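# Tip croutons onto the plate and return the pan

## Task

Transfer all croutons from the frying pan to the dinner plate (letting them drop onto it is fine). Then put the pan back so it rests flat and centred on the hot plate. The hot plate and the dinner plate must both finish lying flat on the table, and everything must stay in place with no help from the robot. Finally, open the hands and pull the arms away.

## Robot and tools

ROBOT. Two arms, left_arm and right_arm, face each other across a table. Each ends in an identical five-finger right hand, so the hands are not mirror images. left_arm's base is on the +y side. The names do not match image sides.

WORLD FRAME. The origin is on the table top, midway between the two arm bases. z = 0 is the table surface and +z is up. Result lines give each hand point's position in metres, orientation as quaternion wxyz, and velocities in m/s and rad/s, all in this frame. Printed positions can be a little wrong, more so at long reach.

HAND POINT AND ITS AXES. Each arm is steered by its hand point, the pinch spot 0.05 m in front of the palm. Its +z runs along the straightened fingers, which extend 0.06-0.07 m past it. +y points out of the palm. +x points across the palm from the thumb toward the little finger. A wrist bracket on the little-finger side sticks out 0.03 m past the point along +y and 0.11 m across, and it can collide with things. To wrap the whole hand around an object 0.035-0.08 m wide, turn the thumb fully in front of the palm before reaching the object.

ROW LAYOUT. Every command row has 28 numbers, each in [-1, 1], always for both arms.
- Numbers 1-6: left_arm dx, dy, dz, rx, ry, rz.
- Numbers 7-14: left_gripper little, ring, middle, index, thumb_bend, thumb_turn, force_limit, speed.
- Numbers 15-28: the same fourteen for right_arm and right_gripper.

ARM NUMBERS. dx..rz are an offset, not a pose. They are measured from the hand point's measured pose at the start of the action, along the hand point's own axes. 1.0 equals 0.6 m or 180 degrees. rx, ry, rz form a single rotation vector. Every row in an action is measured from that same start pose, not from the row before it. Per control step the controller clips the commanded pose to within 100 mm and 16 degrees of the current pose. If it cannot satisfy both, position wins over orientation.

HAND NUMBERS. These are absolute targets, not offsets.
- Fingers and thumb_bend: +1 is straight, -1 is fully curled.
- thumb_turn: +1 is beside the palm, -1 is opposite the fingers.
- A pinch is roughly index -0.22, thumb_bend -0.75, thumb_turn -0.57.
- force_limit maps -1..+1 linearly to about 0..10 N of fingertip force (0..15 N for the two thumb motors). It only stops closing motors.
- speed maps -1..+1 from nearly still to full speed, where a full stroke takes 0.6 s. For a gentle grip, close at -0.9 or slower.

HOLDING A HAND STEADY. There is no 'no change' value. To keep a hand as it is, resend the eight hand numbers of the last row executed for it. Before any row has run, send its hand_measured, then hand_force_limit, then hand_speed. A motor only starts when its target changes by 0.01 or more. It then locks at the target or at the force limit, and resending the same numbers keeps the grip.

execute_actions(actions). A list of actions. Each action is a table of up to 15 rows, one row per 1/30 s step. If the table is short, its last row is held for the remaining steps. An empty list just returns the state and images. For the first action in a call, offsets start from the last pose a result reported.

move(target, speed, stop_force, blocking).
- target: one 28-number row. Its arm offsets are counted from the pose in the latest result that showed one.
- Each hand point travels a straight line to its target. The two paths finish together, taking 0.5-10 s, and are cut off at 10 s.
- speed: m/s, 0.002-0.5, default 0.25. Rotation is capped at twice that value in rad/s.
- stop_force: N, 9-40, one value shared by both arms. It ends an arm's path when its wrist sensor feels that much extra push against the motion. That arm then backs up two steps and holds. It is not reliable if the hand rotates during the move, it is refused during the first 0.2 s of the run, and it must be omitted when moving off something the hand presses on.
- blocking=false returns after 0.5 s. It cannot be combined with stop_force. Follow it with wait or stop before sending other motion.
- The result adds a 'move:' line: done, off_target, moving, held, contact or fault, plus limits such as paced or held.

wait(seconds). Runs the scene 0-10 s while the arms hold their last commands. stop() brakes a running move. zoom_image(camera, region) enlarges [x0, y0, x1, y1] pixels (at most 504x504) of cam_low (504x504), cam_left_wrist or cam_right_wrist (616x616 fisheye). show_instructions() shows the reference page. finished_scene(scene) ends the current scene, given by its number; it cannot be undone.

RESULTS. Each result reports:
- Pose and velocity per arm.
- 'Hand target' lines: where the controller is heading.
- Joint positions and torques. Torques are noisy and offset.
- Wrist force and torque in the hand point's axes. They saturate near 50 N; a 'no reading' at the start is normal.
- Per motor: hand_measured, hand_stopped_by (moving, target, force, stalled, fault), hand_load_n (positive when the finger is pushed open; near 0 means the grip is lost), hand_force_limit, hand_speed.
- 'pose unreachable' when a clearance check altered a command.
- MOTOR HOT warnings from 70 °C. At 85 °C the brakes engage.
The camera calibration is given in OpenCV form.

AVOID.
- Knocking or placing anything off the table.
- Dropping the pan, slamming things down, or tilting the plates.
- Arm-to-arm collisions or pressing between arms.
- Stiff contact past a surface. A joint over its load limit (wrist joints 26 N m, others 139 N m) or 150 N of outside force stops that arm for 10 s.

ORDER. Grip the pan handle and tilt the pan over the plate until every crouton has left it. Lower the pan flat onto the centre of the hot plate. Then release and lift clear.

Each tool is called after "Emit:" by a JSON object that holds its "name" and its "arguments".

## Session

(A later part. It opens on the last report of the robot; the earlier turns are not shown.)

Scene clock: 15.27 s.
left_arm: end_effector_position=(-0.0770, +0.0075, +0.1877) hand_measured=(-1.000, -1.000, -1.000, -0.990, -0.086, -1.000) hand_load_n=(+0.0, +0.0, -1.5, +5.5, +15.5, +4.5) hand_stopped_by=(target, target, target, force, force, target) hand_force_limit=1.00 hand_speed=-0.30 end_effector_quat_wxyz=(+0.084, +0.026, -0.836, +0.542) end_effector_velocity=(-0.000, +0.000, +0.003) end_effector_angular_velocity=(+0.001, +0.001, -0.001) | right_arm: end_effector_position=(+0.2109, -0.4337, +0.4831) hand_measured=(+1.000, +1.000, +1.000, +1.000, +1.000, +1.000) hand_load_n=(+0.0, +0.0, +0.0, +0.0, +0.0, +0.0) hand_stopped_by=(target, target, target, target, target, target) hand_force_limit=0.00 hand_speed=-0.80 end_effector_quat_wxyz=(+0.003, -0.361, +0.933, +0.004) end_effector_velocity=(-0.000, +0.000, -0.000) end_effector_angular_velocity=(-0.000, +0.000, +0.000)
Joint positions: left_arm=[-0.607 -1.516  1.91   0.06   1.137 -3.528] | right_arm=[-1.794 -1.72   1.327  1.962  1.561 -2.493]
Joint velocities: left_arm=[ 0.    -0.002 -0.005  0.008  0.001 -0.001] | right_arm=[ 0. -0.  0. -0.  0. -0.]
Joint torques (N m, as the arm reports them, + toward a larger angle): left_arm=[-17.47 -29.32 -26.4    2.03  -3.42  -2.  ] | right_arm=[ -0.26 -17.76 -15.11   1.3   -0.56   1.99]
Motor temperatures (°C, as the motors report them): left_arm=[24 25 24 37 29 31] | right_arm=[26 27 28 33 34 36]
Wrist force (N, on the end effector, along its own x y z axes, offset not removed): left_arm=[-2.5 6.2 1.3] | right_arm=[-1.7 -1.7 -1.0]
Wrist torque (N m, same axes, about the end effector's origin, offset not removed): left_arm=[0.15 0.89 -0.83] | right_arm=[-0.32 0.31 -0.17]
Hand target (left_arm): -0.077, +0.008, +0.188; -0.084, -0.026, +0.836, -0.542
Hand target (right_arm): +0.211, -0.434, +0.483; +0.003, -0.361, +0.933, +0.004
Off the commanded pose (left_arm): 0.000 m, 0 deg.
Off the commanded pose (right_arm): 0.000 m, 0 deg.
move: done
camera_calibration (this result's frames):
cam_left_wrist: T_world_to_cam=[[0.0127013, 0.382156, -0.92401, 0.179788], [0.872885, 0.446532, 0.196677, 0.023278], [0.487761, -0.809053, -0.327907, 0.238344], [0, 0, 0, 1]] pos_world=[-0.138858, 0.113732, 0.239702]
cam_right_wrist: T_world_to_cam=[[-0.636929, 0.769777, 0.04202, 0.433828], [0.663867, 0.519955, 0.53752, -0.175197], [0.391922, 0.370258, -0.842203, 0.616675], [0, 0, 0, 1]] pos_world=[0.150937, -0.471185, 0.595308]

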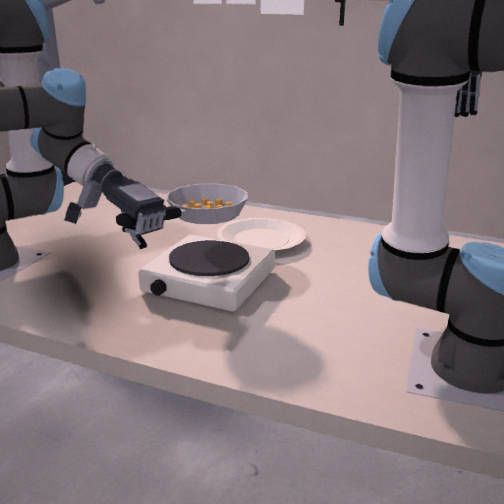

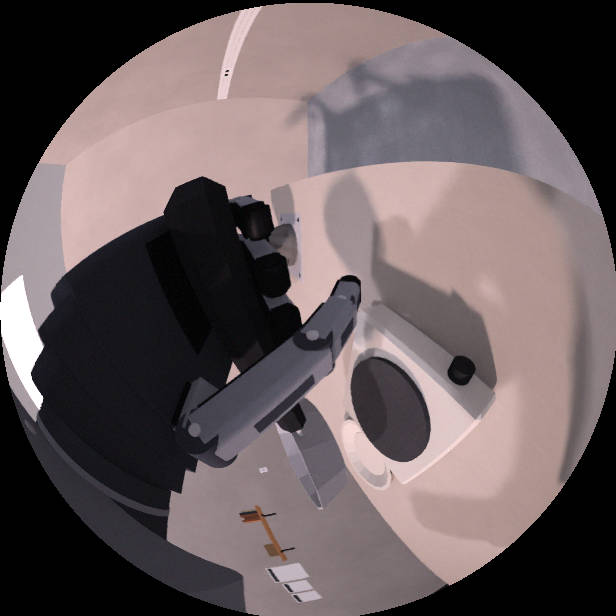

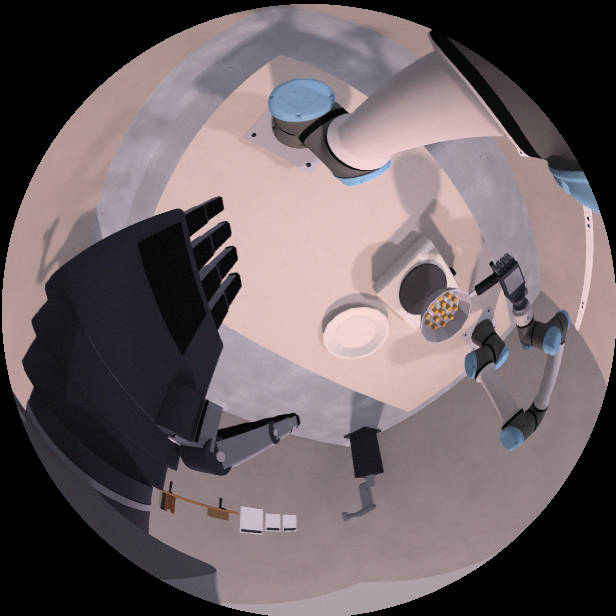

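Emit:
{"name": "move", "arguments": {"target": [-0.427,-0.178,0.273,0.038,-0.2,-0.088,-1,-1,-1,-1,-1,-1,1,-0.3,0,0,0,0,0,0,1,1,1,1,1,1,0,-0.8], "speed": 0.12}}

Emit:
{"name": "move", "arguments": {"target": [0,0,0,0.006,0.057,-0.127,-1,-1,-1,-1,-1,-1,1,-0.3,0,0,0,0,0,0,1,1,1,1,1,1,0,-0.8], "speed": 0.08}}

Emit:
{"name": "move", "arguments": {"target": [0.018,-0.107,-0.047,0.004,0.034,-0.076,-1,-1,-1,-1,-1,-1,1,-0.3,0,0,0,0,0,0,1,1,1,1,1,1,0,-0.8], "speed": 0.05}}

Scene clock: 21.20 s.
left_arm: end_effector_position=(+0.1708, -0.1974, +0.1767) hand_measured=(-1.000, -1.000, -1.000, -0.990, -0.086, -1.000) hand_load_n=(+0.0, +0.0, -1.5, +5.5, +15.5, +4.5) hand_stopped_by=(target, target, target, force, force, target) hand_force_limit=1.00 hand_speed=-0.30 end_effector_quat_wxyz=(-0.106, +0.309, -0.776, +0.540) end_effector_velocity=(+0.002, -0.002, +0.000) end_effector_angular_velocity=(+0.001, +0.000, +0.007) | right_arm: end_effector_position=(+0.2109, -0.4337, +0.4831) hand_measured=(+1.000, +1.000, +1.000, +1.000, +1.000, +1.000) hand_load_n=(+0.0, +0.0, +0.0, +0.0, +0.0, +0.0) hand_stopped_by=(target, target, target, target, target, target) hand_force_limit=0.00 hand_speed=-0.80 end_effector_quat_wxyz=(+0.003, -0.361, +0.933, +0.004) end_effector_velocity=(+0.000, -0.000, -0.000) end_effector_angular_velocity=(-0.001, +0.001, -0.001)
Joint positions: left_arm=[-0.176 -0.919  1.122  0.325  0.902 -3.674] | right_arm=[-1.794 -1.72   1.327  1.962  1.561 -2.493]
Joint velocities: left_arm=[ 0.002  0.008 -0.015  0.01  -0.004 -0.003] | right_arm=[-0.     0.     0.    -0.     0.001  0.001]
Joint torques (N m, as the arm reports them, + toward a larger angle): left_arm=[ 13.87 -35.42 -25.02   2.76  -3.61  -1.86] | right_arm=[ -0.58 -17.65 -14.53   1.37  -0.49   1.97]
Motor temperatures (°C, as the motors report them): left_arm=[24 25 24 37 29 31] | right_arm=[26 27 28 33 34 36]
Wrist force (N, on the end effector, along its own x y z axes, offset not removed): left_arm=[-0.9 6.9 2.0] | right_arm=[-0.8 -4.0 0.5]
Wrist torque (N m, same axes, about the end effector's origin, offset not removed): left_arm=[0.12 0.62 -0.80] | right_arm=[-0.70 0.16 -0.15]
Hand target (left_arm): +0.171, -0.198, +0.177; +0.106, -0.310, +0.776, -0.539
Hand target (right_arm): +0.211, -0.434, +0.483; +0.003, -0.361, +0.933, +0.004
Off the commanded pose (left_arm): 0.001 m, 0 deg.
Off the commanded pose (right_arm): 0.000 m, 0 deg.
move: done
camera_calibration (this result's frames):
cam_left_wrist: T_world_to_cam=[[-0.234423, 0.298499, -0.925172, 0.270721], [0.383348, 0.902957, 0.194198, 0.07482], [0.893359, -0.309139, -0.326103, -0.02284], [0, 0, 0, 1]] pos_world=[0.0551855, -0.15543, 0.228485]
cam_right_wrist: T_world_to_cam=[[-0.636929, 0.769777, 0.04202, 0.433828], [0.663867, 0.519955, 0.53752, -0.175197], [0.391922, 0.370258, -0.842203, 0.616675], [0, 0, 0, 1]] pos_world=[0.150937, -0.471185, 0.595308]

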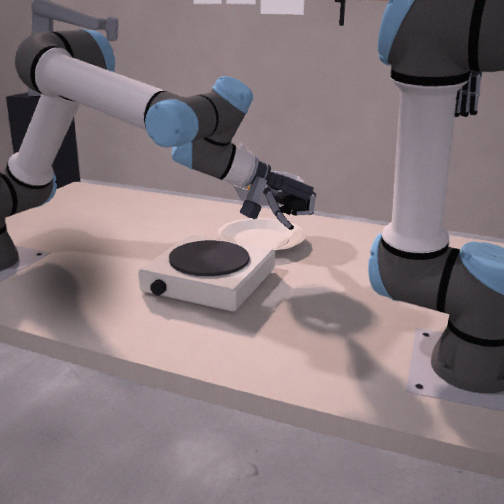

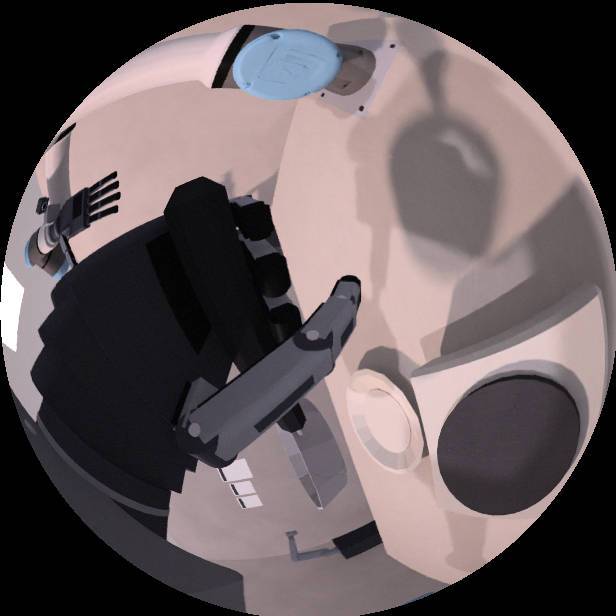

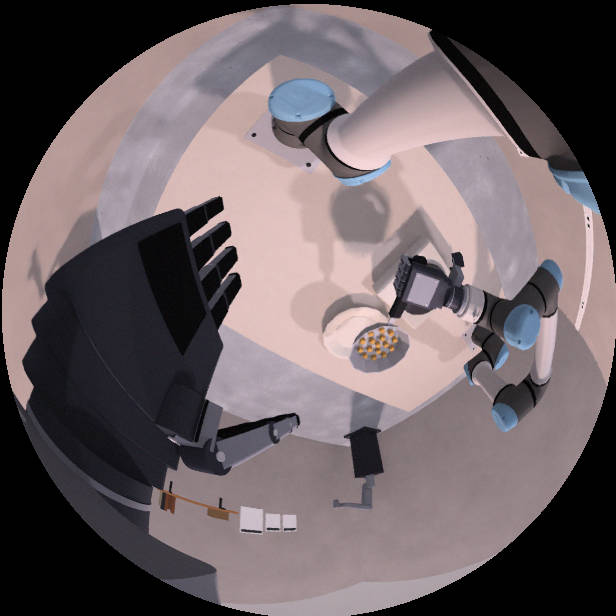

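Scene clock: 24.33 s.
left_arm: end_effector_position=(+0.1707, -0.1974, +0.1766) hand_measured=(-1.000, -1.000, -1.000, -0.990, -0.086, -1.000) hand_load_n=(+0.0, +0.0, -1.5, +5.0, +15.5, +4.5) hand_stopped_by=(target, target, target, force, force, target) hand_force_limit=1.00 hand_speed=-0.30 end_effector_quat_wxyz=(+0.068, +0.406, -0.701, +0.582) end_effector_velocity=(+0.000, +0.000, -0.000) end_effector_angular_velocity=(-0.010, +0.011, +0.001) | right_arm: end_effector_position=(+0.2109, -0.4337, +0.4831) hand_measured=(+1.000, +1.000, +1.000, +1.000, +1.000, +1.000) hand_load_n=(+0.0, +0.0, +0.0, +0.0, +0.0, +0.0) hand_stopped_by=(target, target, target, target, target, target) hand_force_limit=0.00 hand_speed=-0.80 end_effector_quat_wxyz=(+0.003, -0.361, +0.933, +0.004) end_effector_velocity=(-0.000, +0.000, -0.000) end_effector_angular_velocity=(+0.000, -0.000, -0.000)
Joint positions: left_arm=[-0.096 -1.041  1.347  0.053  1.102 -3.952] | right_arm=[-1.794 -1.72   1.327  1.962  1.561 -2.493]
Joint velocities: left_arm=[ 0.003 -0.003  0.008 -0.012  0.005 -0.01 ] | right_arm=[ 0. -0.  0. -0. -0.  0.]
Joint torques (N m, as the arm reports them, + toward a larger angle): left_arm=[ 12.74 -50.05 -14.94  -3.27   2.1   -1.97] | right_arm=[  0.08 -17.6  -14.7    1.41  -0.45   2.17]
Motor temperatures (°C, as the motors report them): left_arm=[24 25 24 37 29 31] | right_arm=[26 27 28 33 34 36]
Wrist force (N, on the end effector, along its own x y z axes, offset not removed): left_arm=[-4.2 3.7 1.4] | right_arm=[-0.6 -5.4 -2.8]
Wrist torque (N m, same axes, about the end effector's origin, offset not removed): left_arm=[-0.16 0.69 -0.77] | right_arm=[-0.82 0.27 -0.07]
Hand target (left_arm): +0.171, -0.197, +0.177; -0.069, -0.407, +0.701, -0.582
Hand target (right_arm): +0.211, -0.434, +0.483; +0.003, -0.361, +0.933, +0.004
Off the commanded pose (left_arm): 0.000 m, 0 deg.
Off the commanded pose (right_arm): 0.000 m, 0 deg.
move: done
camera_calibration (this result's frames):
cam_left_wrist: T_world_to_cam=[[-0.535931, 0.0494652, -0.842811, 0.258367], [0.384608, 0.902983, -0.19157, 0.142727], [0.751568, -0.42682, -0.502961, 0.00944212], [0, 0, 0, 1]] pos_world=[0.0764766, -0.13763, 0.249846]
cam_right_wrist: T_world_to_cam=[[-0.636929, 0.769777, 0.04202, 0.433829], [0.663867, 0.519955, 0.53752, -0.175197], [0.391922, 0.370258, -0.842203, 0.616675], [0, 0, 0, 1]] pos_world=[0.150937, -0.471185, 0.595308]

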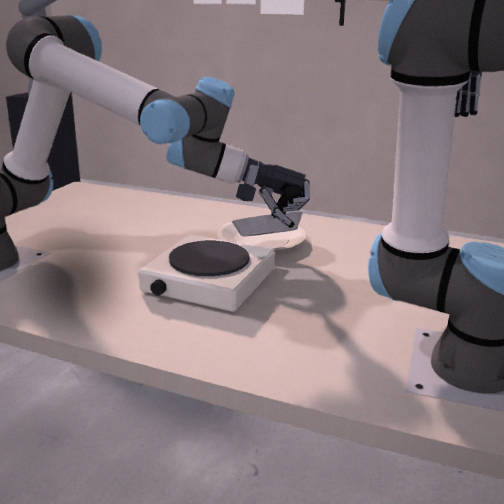

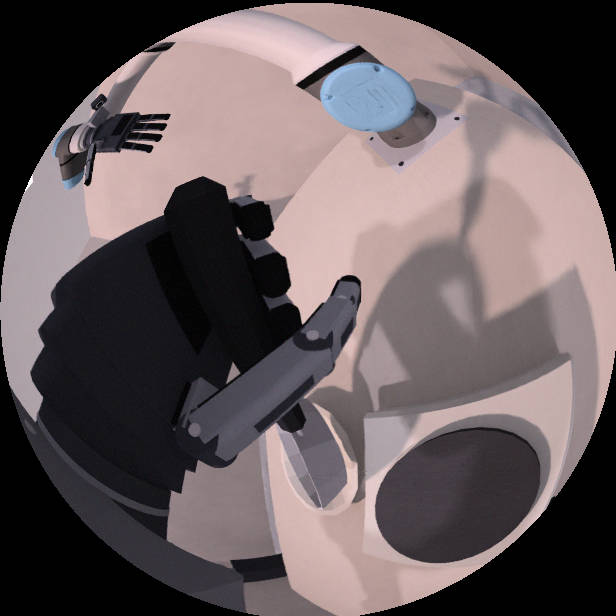

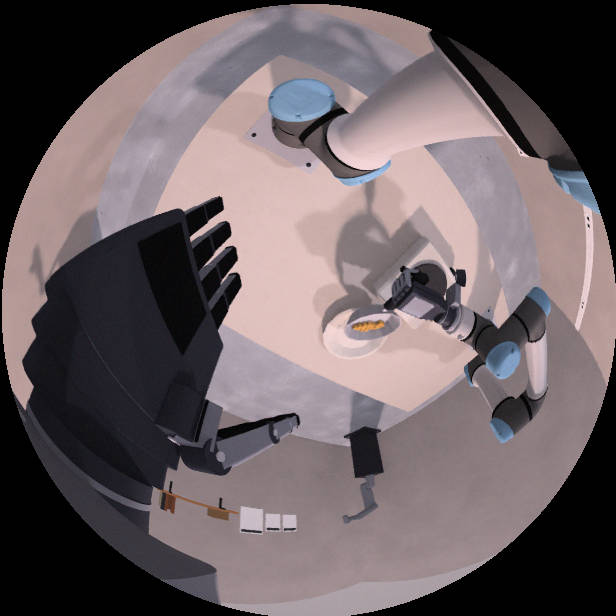

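Scene clock: 27.33 s.
left_arm: end_effector_position=(+0.1943, -0.1776, +0.2400) hand_measured=(-1.000, -1.000, -1.000, -0.990, -0.086, -1.000) hand_load_n=(+0.0, +0.0, -1.5, +4.0, +15.0, +4.5) hand_stopped_by=(target, target, target, force, force, target) hand_force_limit=1.00 hand_speed=-0.30 end_effector_quat_wxyz=(+0.172, +0.455, -0.640, +0.595) end_effector_velocity=(+0.001, +0.001, +0.002) end_effector_angular_velocity=(-0.007, +0.007, +0.000) | right_arm: end_effector_position=(+0.2109, -0.4337, +0.4831) hand_measured=(+1.000, +1.000, +1.000, +1.000, +1.000, +1.000) hand_load_n=(+0.0, +0.0, +0.0, +0.0, +0.0, +0.0) hand_stopped_by=(target, target, target, target, target, target) hand_force_limit=0.00 hand_speed=-0.80 end_effector_quat_wxyz=(+0.003, -0.361, +0.933, +0.004) end_effector_velocity=(-0.000, +0.000, -0.000) end_effector_angular_velocity=(+0.001, +0.001, -0.000)
Joint positions: left_arm=[-0.008 -1.167  1.421 -0.005  1.244 -4.122] | right_arm=[-1.794 -1.72   1.327  1.962  1.561 -2.493]
Joint velocities: left_arm=[ 0.004 -0.004  0.002 -0.002  0.005 -0.007] | right_arm=[ 0.     0.     0.001 -0.    -0.001  0.   ]
Joint torques (N m, as the arm reports them, + toward a larger angle): left_arm=[ 13.08 -46.44 -15.2   -4.62   1.56  -2.28] | right_arm=[ -0.45 -17.11 -14.51   1.46  -0.44   2.04]
Motor temperatures (°C, as the motors report them): left_arm=[24 25 24 37 29 31] | right_arm=[26 27 28 33 34 36]
Wrist force (N, on the end effector, along its own x y z axes, offset not removed): left_arm=[-4.4 3.2 1.1] | right_arm=[-0.8 -2.0 -0.1]
Wrist torque (N m, same axes, about the end effector's origin, offset not removed): left_arm=[-0.16 0.51 -0.60] | right_arm=[-0.46 0.12 -0.01]
Hand target (left_arm): +0.194, -0.177, +0.240; -0.172, -0.456, +0.639, -0.595
Hand target (right_arm): +0.211, -0.434, +0.483; +0.003, -0.361, +0.933, +0.004
Off the commanded pose (left_arm): 0.000 m, 0 deg.
Off the commanded pose (right_arm): 0.000 m, 0 deg.
move: done
camera_calibration (this result's frames):
cam_left_wrist: T_world_to_cam=[[-0.692975, -0.0815792, -0.716332, 0.300375], [0.323576, 0.852695, -0.410134, 0.183295], [0.644271, -0.516, -0.564499, 0.0518378], [0, 0, 0, 1]] pos_world=[0.115445, -0.105042, 0.319606]
cam_right_wrist: T_world_to_cam=[[-0.636929, 0.769777, 0.04202, 0.433829], [0.663867, 0.519955, 0.53752, -0.175197], [0.391922, 0.370258, -0.842203, 0.616675], [0, 0, 0, 1]] pos_world=[0.150937, -0.471185, 0.595308]

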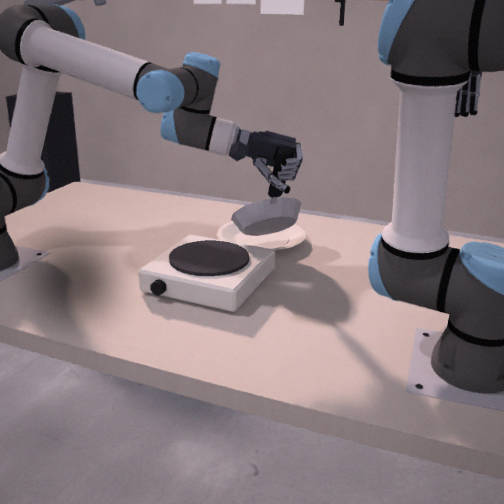

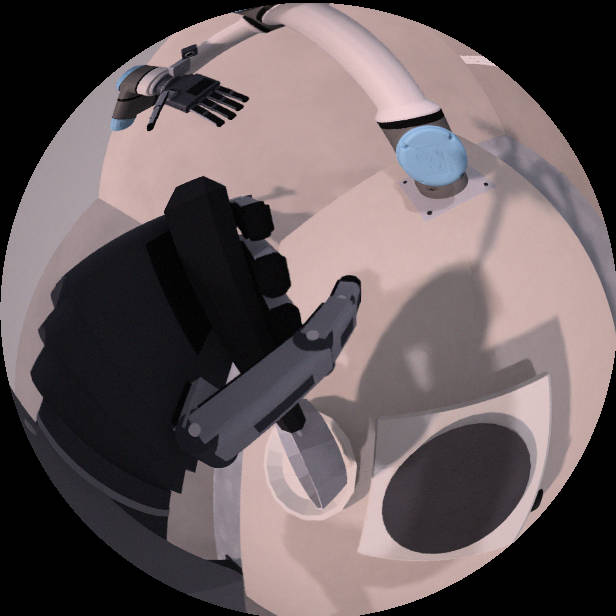

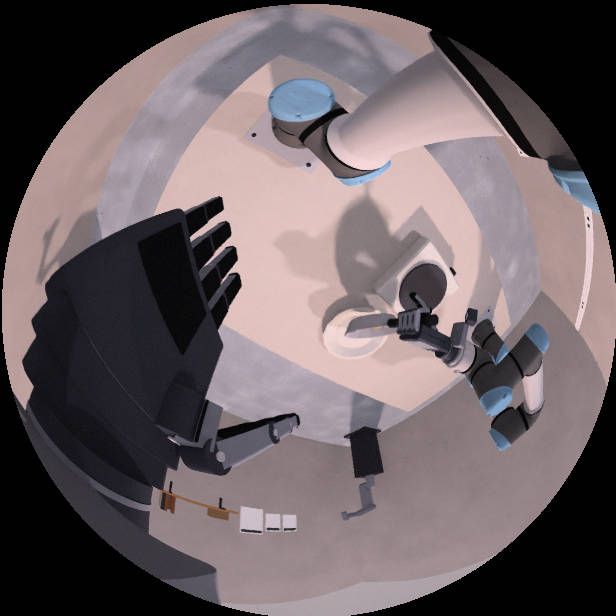

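Continue, lowering 2 cm.

Emit:
{"name": "move", "arguments": {"target": [-0.014,-0.158,-0.072,0.006,0.057,-0.127,-1,-1,-1,-1,-1,-1,1,-0.3,0,0,0,0,0,0,1,1,1,1,1,1,0,-0.8], "speed": 0.04}}

Scene clock: 33.77 s.
left_arm: end_effector_position=(+0.2589, -0.1232, +0.3008) hand_measured=(-1.000, -1.000, -1.000, -0.992, -0.086, -1.000) hand_load_n=(+0.0, +0.0, -1.5, +2.5, +15.0, +4.5) hand_stopped_by=(target, target, target, force, force, target) hand_force_limit=1.00 hand_speed=-0.30 end_effector_quat_wxyz=(+0.337, +0.520, -0.514, +0.593) end_effector_velocity=(+0.002, +0.001, +0.001) end_effector_angular_velocity=(-0.007, +0.009, +0.001) | right_arm: end_effector_position=(+0.2109, -0.4337, +0.4831) hand_measured=(+1.000, +1.000, +1.000, +1.000, +1.000, +1.000) hand_load_n=(+0.0, +0.0, +0.0, +0.0, +0.0, +0.0) hand_stopped_by=(target, target, target, target, target, target) hand_force_limit=0.00 hand_speed=-0.80 end_effector_quat_wxyz=(+0.003, -0.361, +0.933, +0.004) end_effector_velocity=(-0.000, +0.000, -0.000) end_effector_angular_velocity=(+0.000, +0.000, -0.001)
Joint positions: left_arm=[ 0.2   -1.309  1.594 -0.216  1.505 -4.454] | right_arm=[-1.794 -1.72   1.327  1.962  1.561 -2.493]
Joint velocities: left_arm=[ 0.005 -0.002  0.003 -0.005  0.005 -0.01 ] | right_arm=[ 0.    -0.001  0.001  0.    -0.     0.001]
Joint torques (N m, as the arm reports them, + toward a larger angle): left_arm=[ 15.43 -42.64 -18.53  -5.05   2.56  -2.85] | right_arm=[ -0.47 -17.8  -14.64   1.25  -0.46   1.89]
Motor temperatures (°C, as the motors report them): left_arm=[24 25 24 37 29 31] | right_arm=[26 27 28 33 34 36]
Wrist force (N, on the end effector, along its own x y z axes, offset not removed): left_arm=[-6.4 2.7 -0.5] | right_arm=[3.4 -4.9 -1.2]
Wrist torque (N m, same axes, about the end effector's origin, offset not removed): left_arm=[0.12 0.48 -0.40] | right_arm=[-0.80 -0.37 0.04]
Hand target (left_arm): +0.259, -0.123, +0.301; +0.338, +0.520, -0.514, +0.593
Hand target (right_arm): +0.211, -0.434, +0.483; +0.003, -0.361, +0.933, +0.004
Off the commanded pose (left_arm): 0.001 m, 0 deg.
Off the commanded pose (right_arm): 0.000 m, 0 deg.
move: done
camera_calibration (this result's frames):
cam_left_wrist: T_world_to_cam=[[-0.884116, -0.238863, -0.401602, 0.328544], [0.133623, 0.694333, -0.70714, 0.259987], [0.447755, -0.678857, -0.581953, 0.108662], [0, 0, 0, 1]] pos_world=[0.207077, -0.0282745, 0.379027]
cam_right_wrist: T_world_to_cam=[[-0.636928, 0.769777, 0.04202, 0.433828], [0.663867, 0.519955, 0.53752, -0.175197], [0.391922, 0.370258, -0.842203, 0.616675], [0, 0, 0, 1]] pos_world=[0.150937, -0.471185, 0.595308]

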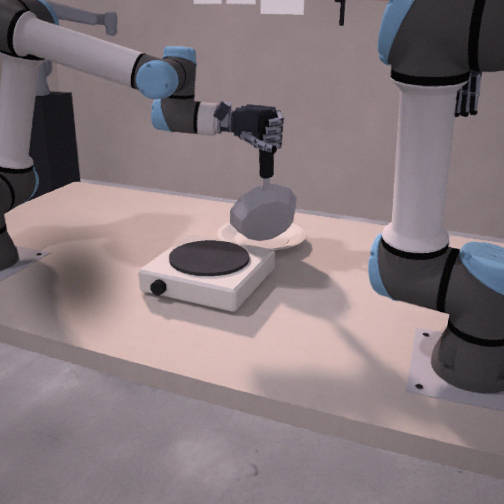

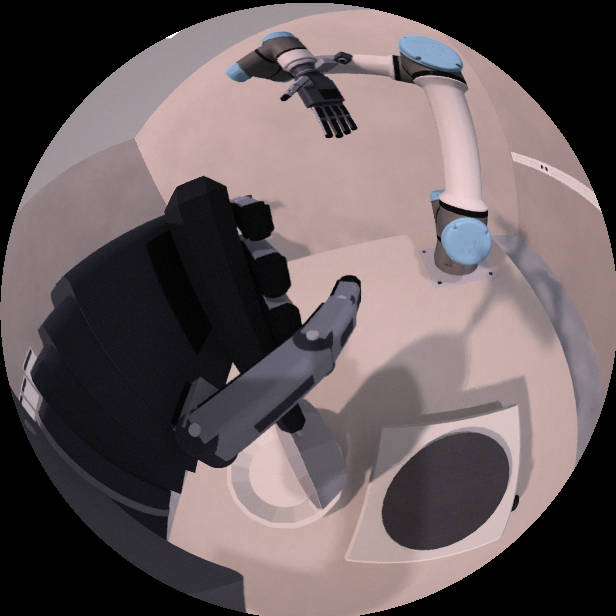

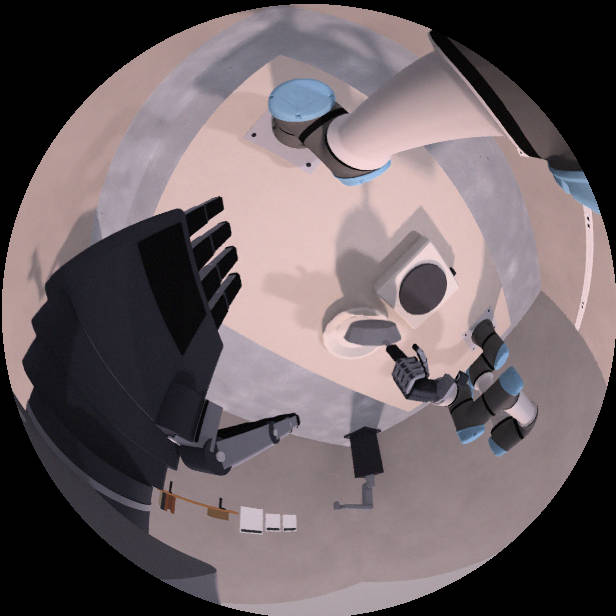

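Emit:
{"name": "move", "arguments": {"target": [0,0,0,0,0,0,-1,-1,-1,-0.99,-1,-1,1,-0.3,0,0,0,0,0,0,1,1,1,1,1,1,0,-0.8]}}

Emit:
{"name": "move", "arguments": {"target": [0.018,-0.115,-0.05,0.004,0.034,-0.076,-1,-1,-1,-1,-0.98,-1,1,-0.3,0,0,0,0,0,0,1,1,1,1,1,1,0,-0.8], "speed": 0.03}}

Scene clock: 35.70 s.
left_arm: end_effector_position=(+0.2589, -0.1231, +0.3008) hand_measured=(-1.000, -1.000, -1.000, -0.990, -0.086, -1.000) hand_load_n=(+0.0, +0.0, -1.5, +2.0, +15.0, +4.5) hand_stopped_by=(target, target, target, target, force, target) hand_force_limit=1.00 hand_speed=-0.30 end_effector_quat_wxyz=(+0.337, +0.520, -0.514, +0.593) end_effector_velocity=(-0.000, -0.000, +0.000) end_effector_angular_velocity=(-0.000, -0.000, +0.001) | right_arm: end_effector_position=(+0.2109, -0.4337, +0.4831) hand_measured=(+1.000, +1.000, +1.000, +1.000, +1.000, +1.000) hand_load_n=(+0.0, +0.0, +0.0, +0.0, +0.0, +0.0) hand_stopped_by=(target, target, target, target, target, target) hand_force_limit=0.00 hand_speed=-0.80 end_effector_quat_wxyz=(+0.003, -0.361, +0.933, +0.004) end_effector_velocity=(+0.000, -0.000, +0.000) end_effector_angular_velocity=(-0.001, -0.000, -0.001)
Joint positions: left_arm=[ 0.2   -1.309  1.594 -0.216  1.505 -4.454] | right_arm=[-1.794 -1.72   1.327  1.962  1.561 -2.493]
Joint velocities: left_arm=[-0.001  0.    -0.001  0.    -0.002  0.   ] | right_arm=[-0.     0.    -0.001 -0.     0.     0.001]
Joint torques (N m, as the arm reports them, + toward a larger angle): left_arm=[-17.2  -24.53 -29.34  -0.71  -2.39   3.05] | right_arm=[ -0.71 -17.53 -14.59   1.27  -0.54   2.03]
Motor temperatures (°C, as the motors report them): left_arm=[24 25 24 37 29 31] | right_arm=[26 27 28 33 34 36]
Wrist force (N, on the end effector, along its own x y z axes, offset not removed): left_arm=[-7.1 2.0 -1.3] | right_arm=[0.0 -2.9 -2.7]
Wrist torque (N m, same axes, about the end effector's origin, offset not removed): left_arm=[0.04 0.63 -0.39] | right_arm=[-0.45 0.07 -0.10]
Hand target (left_arm): +0.259, -0.123, +0.301; +0.337, +0.520, -0.514, +0.593
Hand target (right_arm): +0.211, -0.434, +0.483; +0.003, -0.361, +0.933, +0.004
Off the commanded pose (left_arm): 0.000 m, 0 deg.
Off the commanded pose (right_arm): 0.000 m, 0 deg.
move: done
camera_calibration (this result's frames):
cam_left_wrist: T_world_to_cam=[[-0.884126, -0.238957, -0.401523, 0.328588], [0.133516, 0.694302, -0.70719, 0.259992], [0.447767, -0.678855, -0.581946, 0.108672], [0, 0, 0, 1]] pos_world=[0.20714, -0.0282223, 0.379041]
cam_right_wrist: T_world_to_cam=[[-0.636928, 0.769777, 0.0420199, 0.433828], [0.663867, 0.519955, 0.53752, -0.175198], [0.391922, 0.370258, -0.842203, 0.616675], [0, 0, 0, 1]] pos_world=[0.150937, -0.471185, 0.595308]

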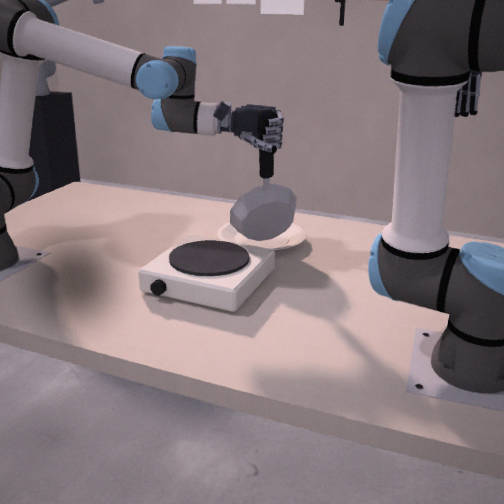

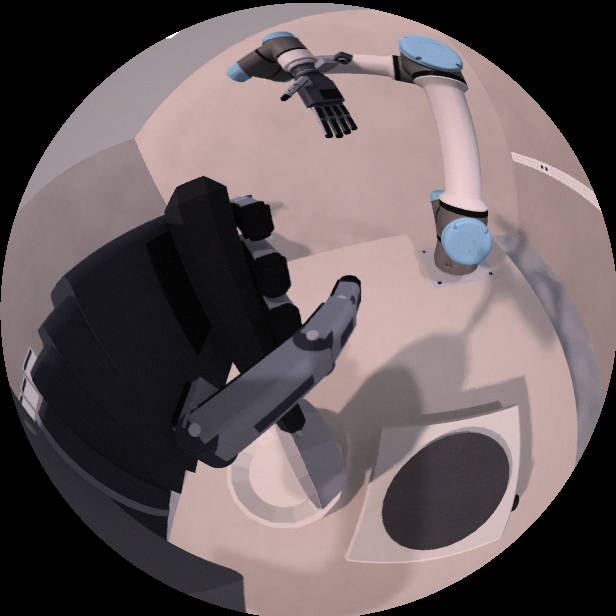

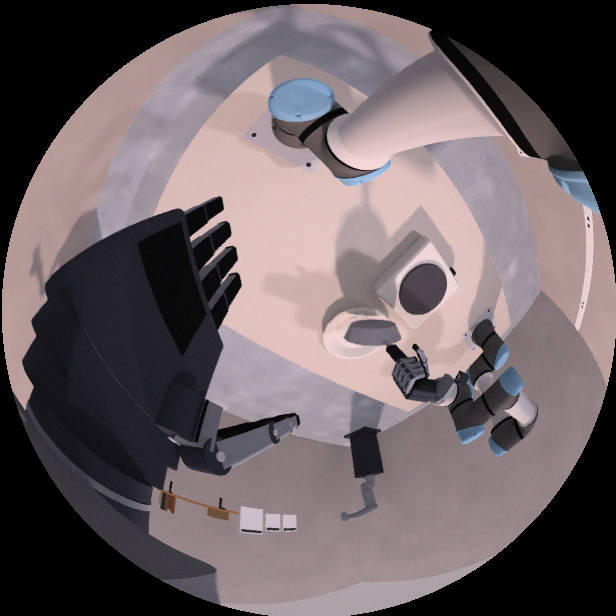

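Scene clock: 40.37 s.
left_arm: end_effector_position=(+0.3124, -0.0791, +0.3310) hand_measured=(-1.000, -1.000, -1.000, -1.000, -0.086, -1.000) hand_load_n=(+0.0, +0.0, -1.5, +0.5, +15.0, +4.5) hand_stopped_by=(target, target, target, target, force, target) hand_force_limit=1.00 hand_speed=-0.30 end_effector_quat_wxyz=(+0.429, +0.547, -0.426, +0.579) end_effector_velocity=(+0.002, +0.002, +0.001) end_effector_angular_velocity=(-0.007, +0.008, +0.001) | right_arm: end_effector_position=(+0.2109, -0.4337, +0.4831) hand_measured=(+1.000, +1.000, +1.000, +1.000, +1.000, +1.000) hand_load_n=(+0.0, +0.0, +0.0, +0.0, +0.0, +0.0) hand_stopped_by=(target, target, target, target, target, target) hand_force_limit=0.00 hand_speed=-0.80 end_effector_quat_wxyz=(+0.003, -0.361, +0.933, +0.004) end_effector_velocity=(+0.000, +0.000, +0.000) end_effector_angular_velocity=(+0.000, -0.002, -0.000)
Joint positions: left_arm=[ 0.355 -1.351  1.672 -0.359  1.664 -4.691] | right_arm=[-1.794 -1.72   1.327  1.962  1.561 -2.493]
Joint velocities: left_arm=[ 0.006 -0.001  0.002 -0.006  0.005 -0.01 ] | right_arm=[ 0.    -0.    -0.002 -0.    -0.     0.   ]
Joint torques (N m, as the arm reports them, + toward a larger angle): left_arm=[ 15.73 -34.8  -14.6   -3.82   2.35  -3.37] | right_arm=[ -0.36 -17.6  -14.68   1.2   -0.5    1.99]
Motor temperatures (°C, as the motors report them): left_arm=[24 25 24 37 29 31] | right_arm=[26 27 28 33 34 36]
Wrist force (N, on the end effector, along its own x y z axes, offset not removed): left_arm=[-0.3 2.3 -1.6] | right_arm=[-0.5 -4.9 -0.6]
Wrist torque (N m, same axes, about the end effector's origin, offset not removed): left_arm=[0.20 0.23 0.14] | right_arm=[-1.03 0.14 -0.12]
Hand target (left_arm): +0.313, -0.079, +0.331; +0.429, +0.547, -0.426, +0.579
Hand target (right_arm): +0.211, -0.434, +0.483; +0.003, -0.361, +0.933, +0.004
Off the commanded pose (left_arm): 0.001 m, 0 deg.
Off the commanded pose (right_arm): 0.000 m, 0 deg.
move: done
camera_calibration (this result's frames):
cam_left_wrist: T_world_to_cam=[[-0.941947, -0.287669, -0.173152, 0.337078], [-0.0214802, 0.566273, -0.823938, 0.320603], [0.335073, -0.772387, -0.539579, 0.14598], [0, 0, 0, 1]] pos_world=[0.275482, 0.0281711, 0.40129]
cam_right_wrist: T_world_to_cam=[[-0.636928, 0.769777, 0.04202, 0.433828], [0.663867, 0.519955, 0.53752, -0.175197], [0.391922, 0.370258, -0.842203, 0.616675], [0, 0, 0, 1]] pos_world=[0.150937, -0.471185, 0.595308]

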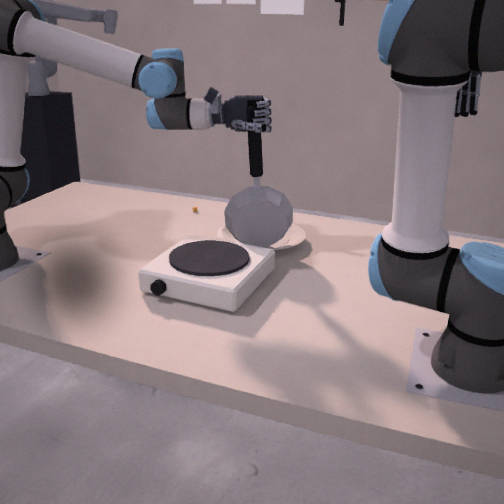

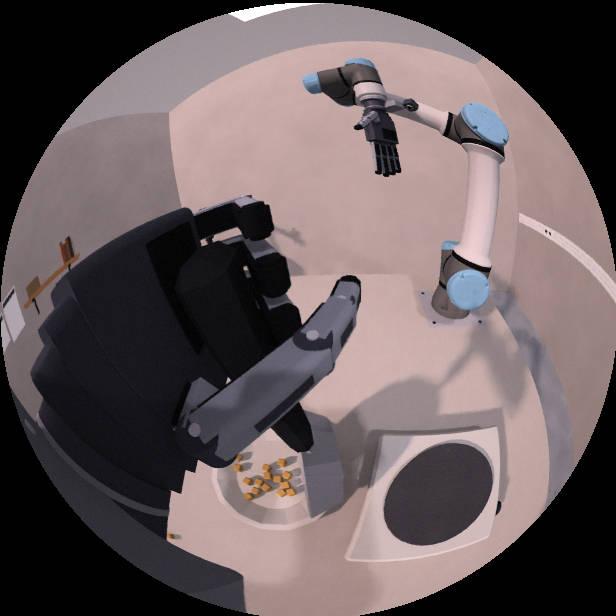

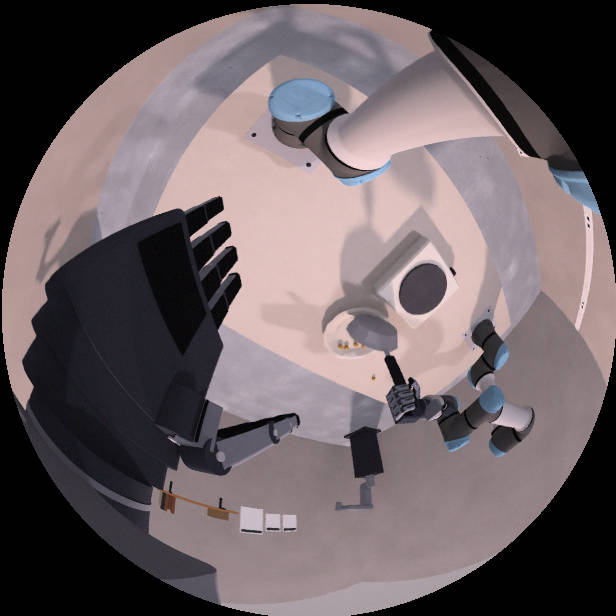

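Emit:
{"name": "move", "arguments": {"target": [-0.06,0,-0.012,0,0,0,-1,-1,-1,-1,-0.98,-1,1,-0.3,0,0,0,0,0,0,1,1,1,1,1,1,0,-0.8], "speed": 0.015, "stop_force": 12}}

Emit:
{"name": "zoom_image", "arguments": {"camera": "cam_left_wrist", "region": [140,400,380,600]}}

Scene clock: 44.17 s.
left_arm: end_effector_position=(+0.3117, -0.0734, +0.2951) hand_measured=(-1.000, -1.000, -1.000, -1.000, -0.086, -1.000) hand_load_n=(+0.0, +0.0, -1.5, +0.5, +15.0, +4.5) hand_stopped_by=(target, target, target, target, force, target) hand_force_limit=1.00 hand_speed=-0.30 end_effector_quat_wxyz=(+0.429, +0.547, -0.426, +0.579) end_effector_velocity=(+0.000, +0.000, -0.002) end_effector_angular_velocity=(-0.001, +0.000, +0.000) | right_arm: end_effector_position=(+0.2109, -0.4337, +0.4831) hand_measured=(+1.000, +1.000, +1.000, +1.000, +1.000, +1.000) hand_load_n=(+0.0, +0.0, +0.0, +0.0, +0.0, +0.0) hand_stopped_by=(target, target, target, target, target, target) hand_force_limit=0.00 hand_speed=-0.80 end_effector_quat_wxyz=(+0.003, -0.361, +0.933, +0.004) end_effector_velocity=(+0.000, +0.001, +0.000) end_effector_angular_velocity=(+0.002, -0.001, -0.000)
Joint positions: left_arm=[ 0.359 -1.331  1.746 -0.452  1.667 -4.691] | right_arm=[-1.794 -1.72   1.327  1.962  1.561 -2.493]
Joint velocities: left_arm=[ 0.001  0.001  0.005 -0.007  0.    -0.   ] | right_arm=[ 0.    -0.    -0.     0.    -0.002  0.   ]
Joint torques (N m, as the arm reports them, + toward a larger angle): left_arm=[ 15.22 -18.45 -13.3   -4.19   2.34   2.72] | right_arm=[ -0.44 -17.43 -14.94   1.2   -0.59   2.08]
Motor temperatures (°C, as the motors report them): left_arm=[24 25 24 37 29 31] | right_arm=[26 27 28 33 34 36]
Wrist force (N, on the end effector, along its own x y z axes, offset not removed): left_arm=[0.0 1.3 -1.5] | right_arm=[3.7 -4.8 -0.7]
Wrist torque (N m, same axes, about the end effector's origin, offset not removed): left_arm=[0.03 0.29 0.09] | right_arm=[-0.73 -0.49 0.16]
Hand target (left_arm): +0.312, -0.073, +0.295; +0.429, +0.547, -0.426, +0.579
Hand target (right_arm): +0.211, -0.434, +0.483; +0.003, -0.361, +0.933, +0.004
Off the commanded pose (left_arm): 0.000 m, 0 deg.
Off the commanded pose (right_arm): 0.000 m, 0 deg.
move: done
camera_calibration (this result's frames):
cam_left_wrist: T_world_to_cam=[[-0.941952, -0.287664, -0.173139, 0.331925], [-0.0214932, 0.566285, -0.823929, 0.287752], [0.33506, -0.77238, -0.539596, 0.131275], [0, 0, 0, 1]] pos_world=[0.274857, 0.0339273, 0.365392]
cam_right_wrist: T_world_to_cam=[[-0.636928, 0.769777, 0.0420202, 0.433828], [0.663867, 0.519955, 0.53752, -0.175197], [0.391922, 0.370258, -0.842203, 0.616675], [0, 0, 0, 1]] pos_world=[0.150937, -0.471185, 0.595308]

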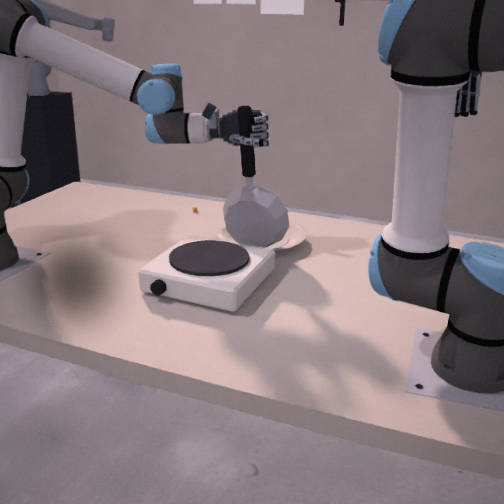

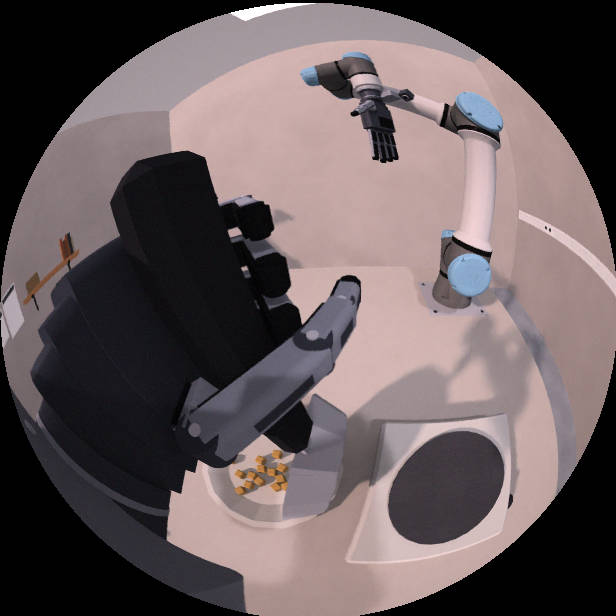

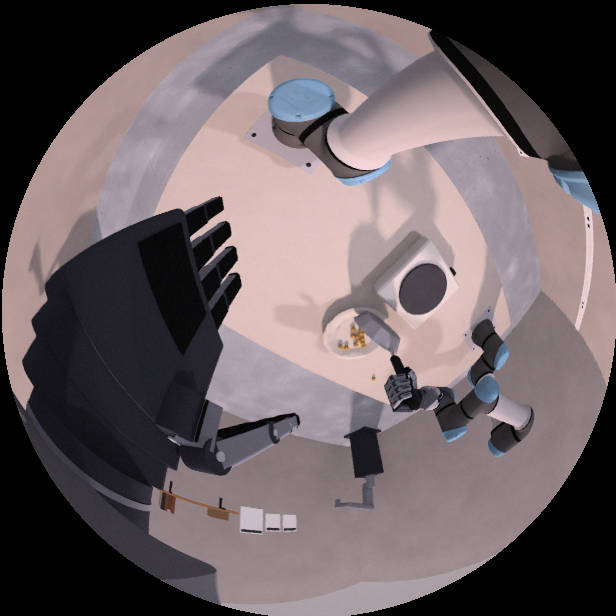

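Region (140, 400, 380, 600) of cam_left_wrist's 616x616 image, scaled by 2.100, with more detail than that image has.

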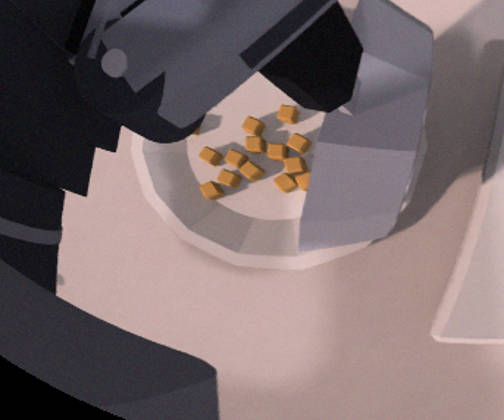

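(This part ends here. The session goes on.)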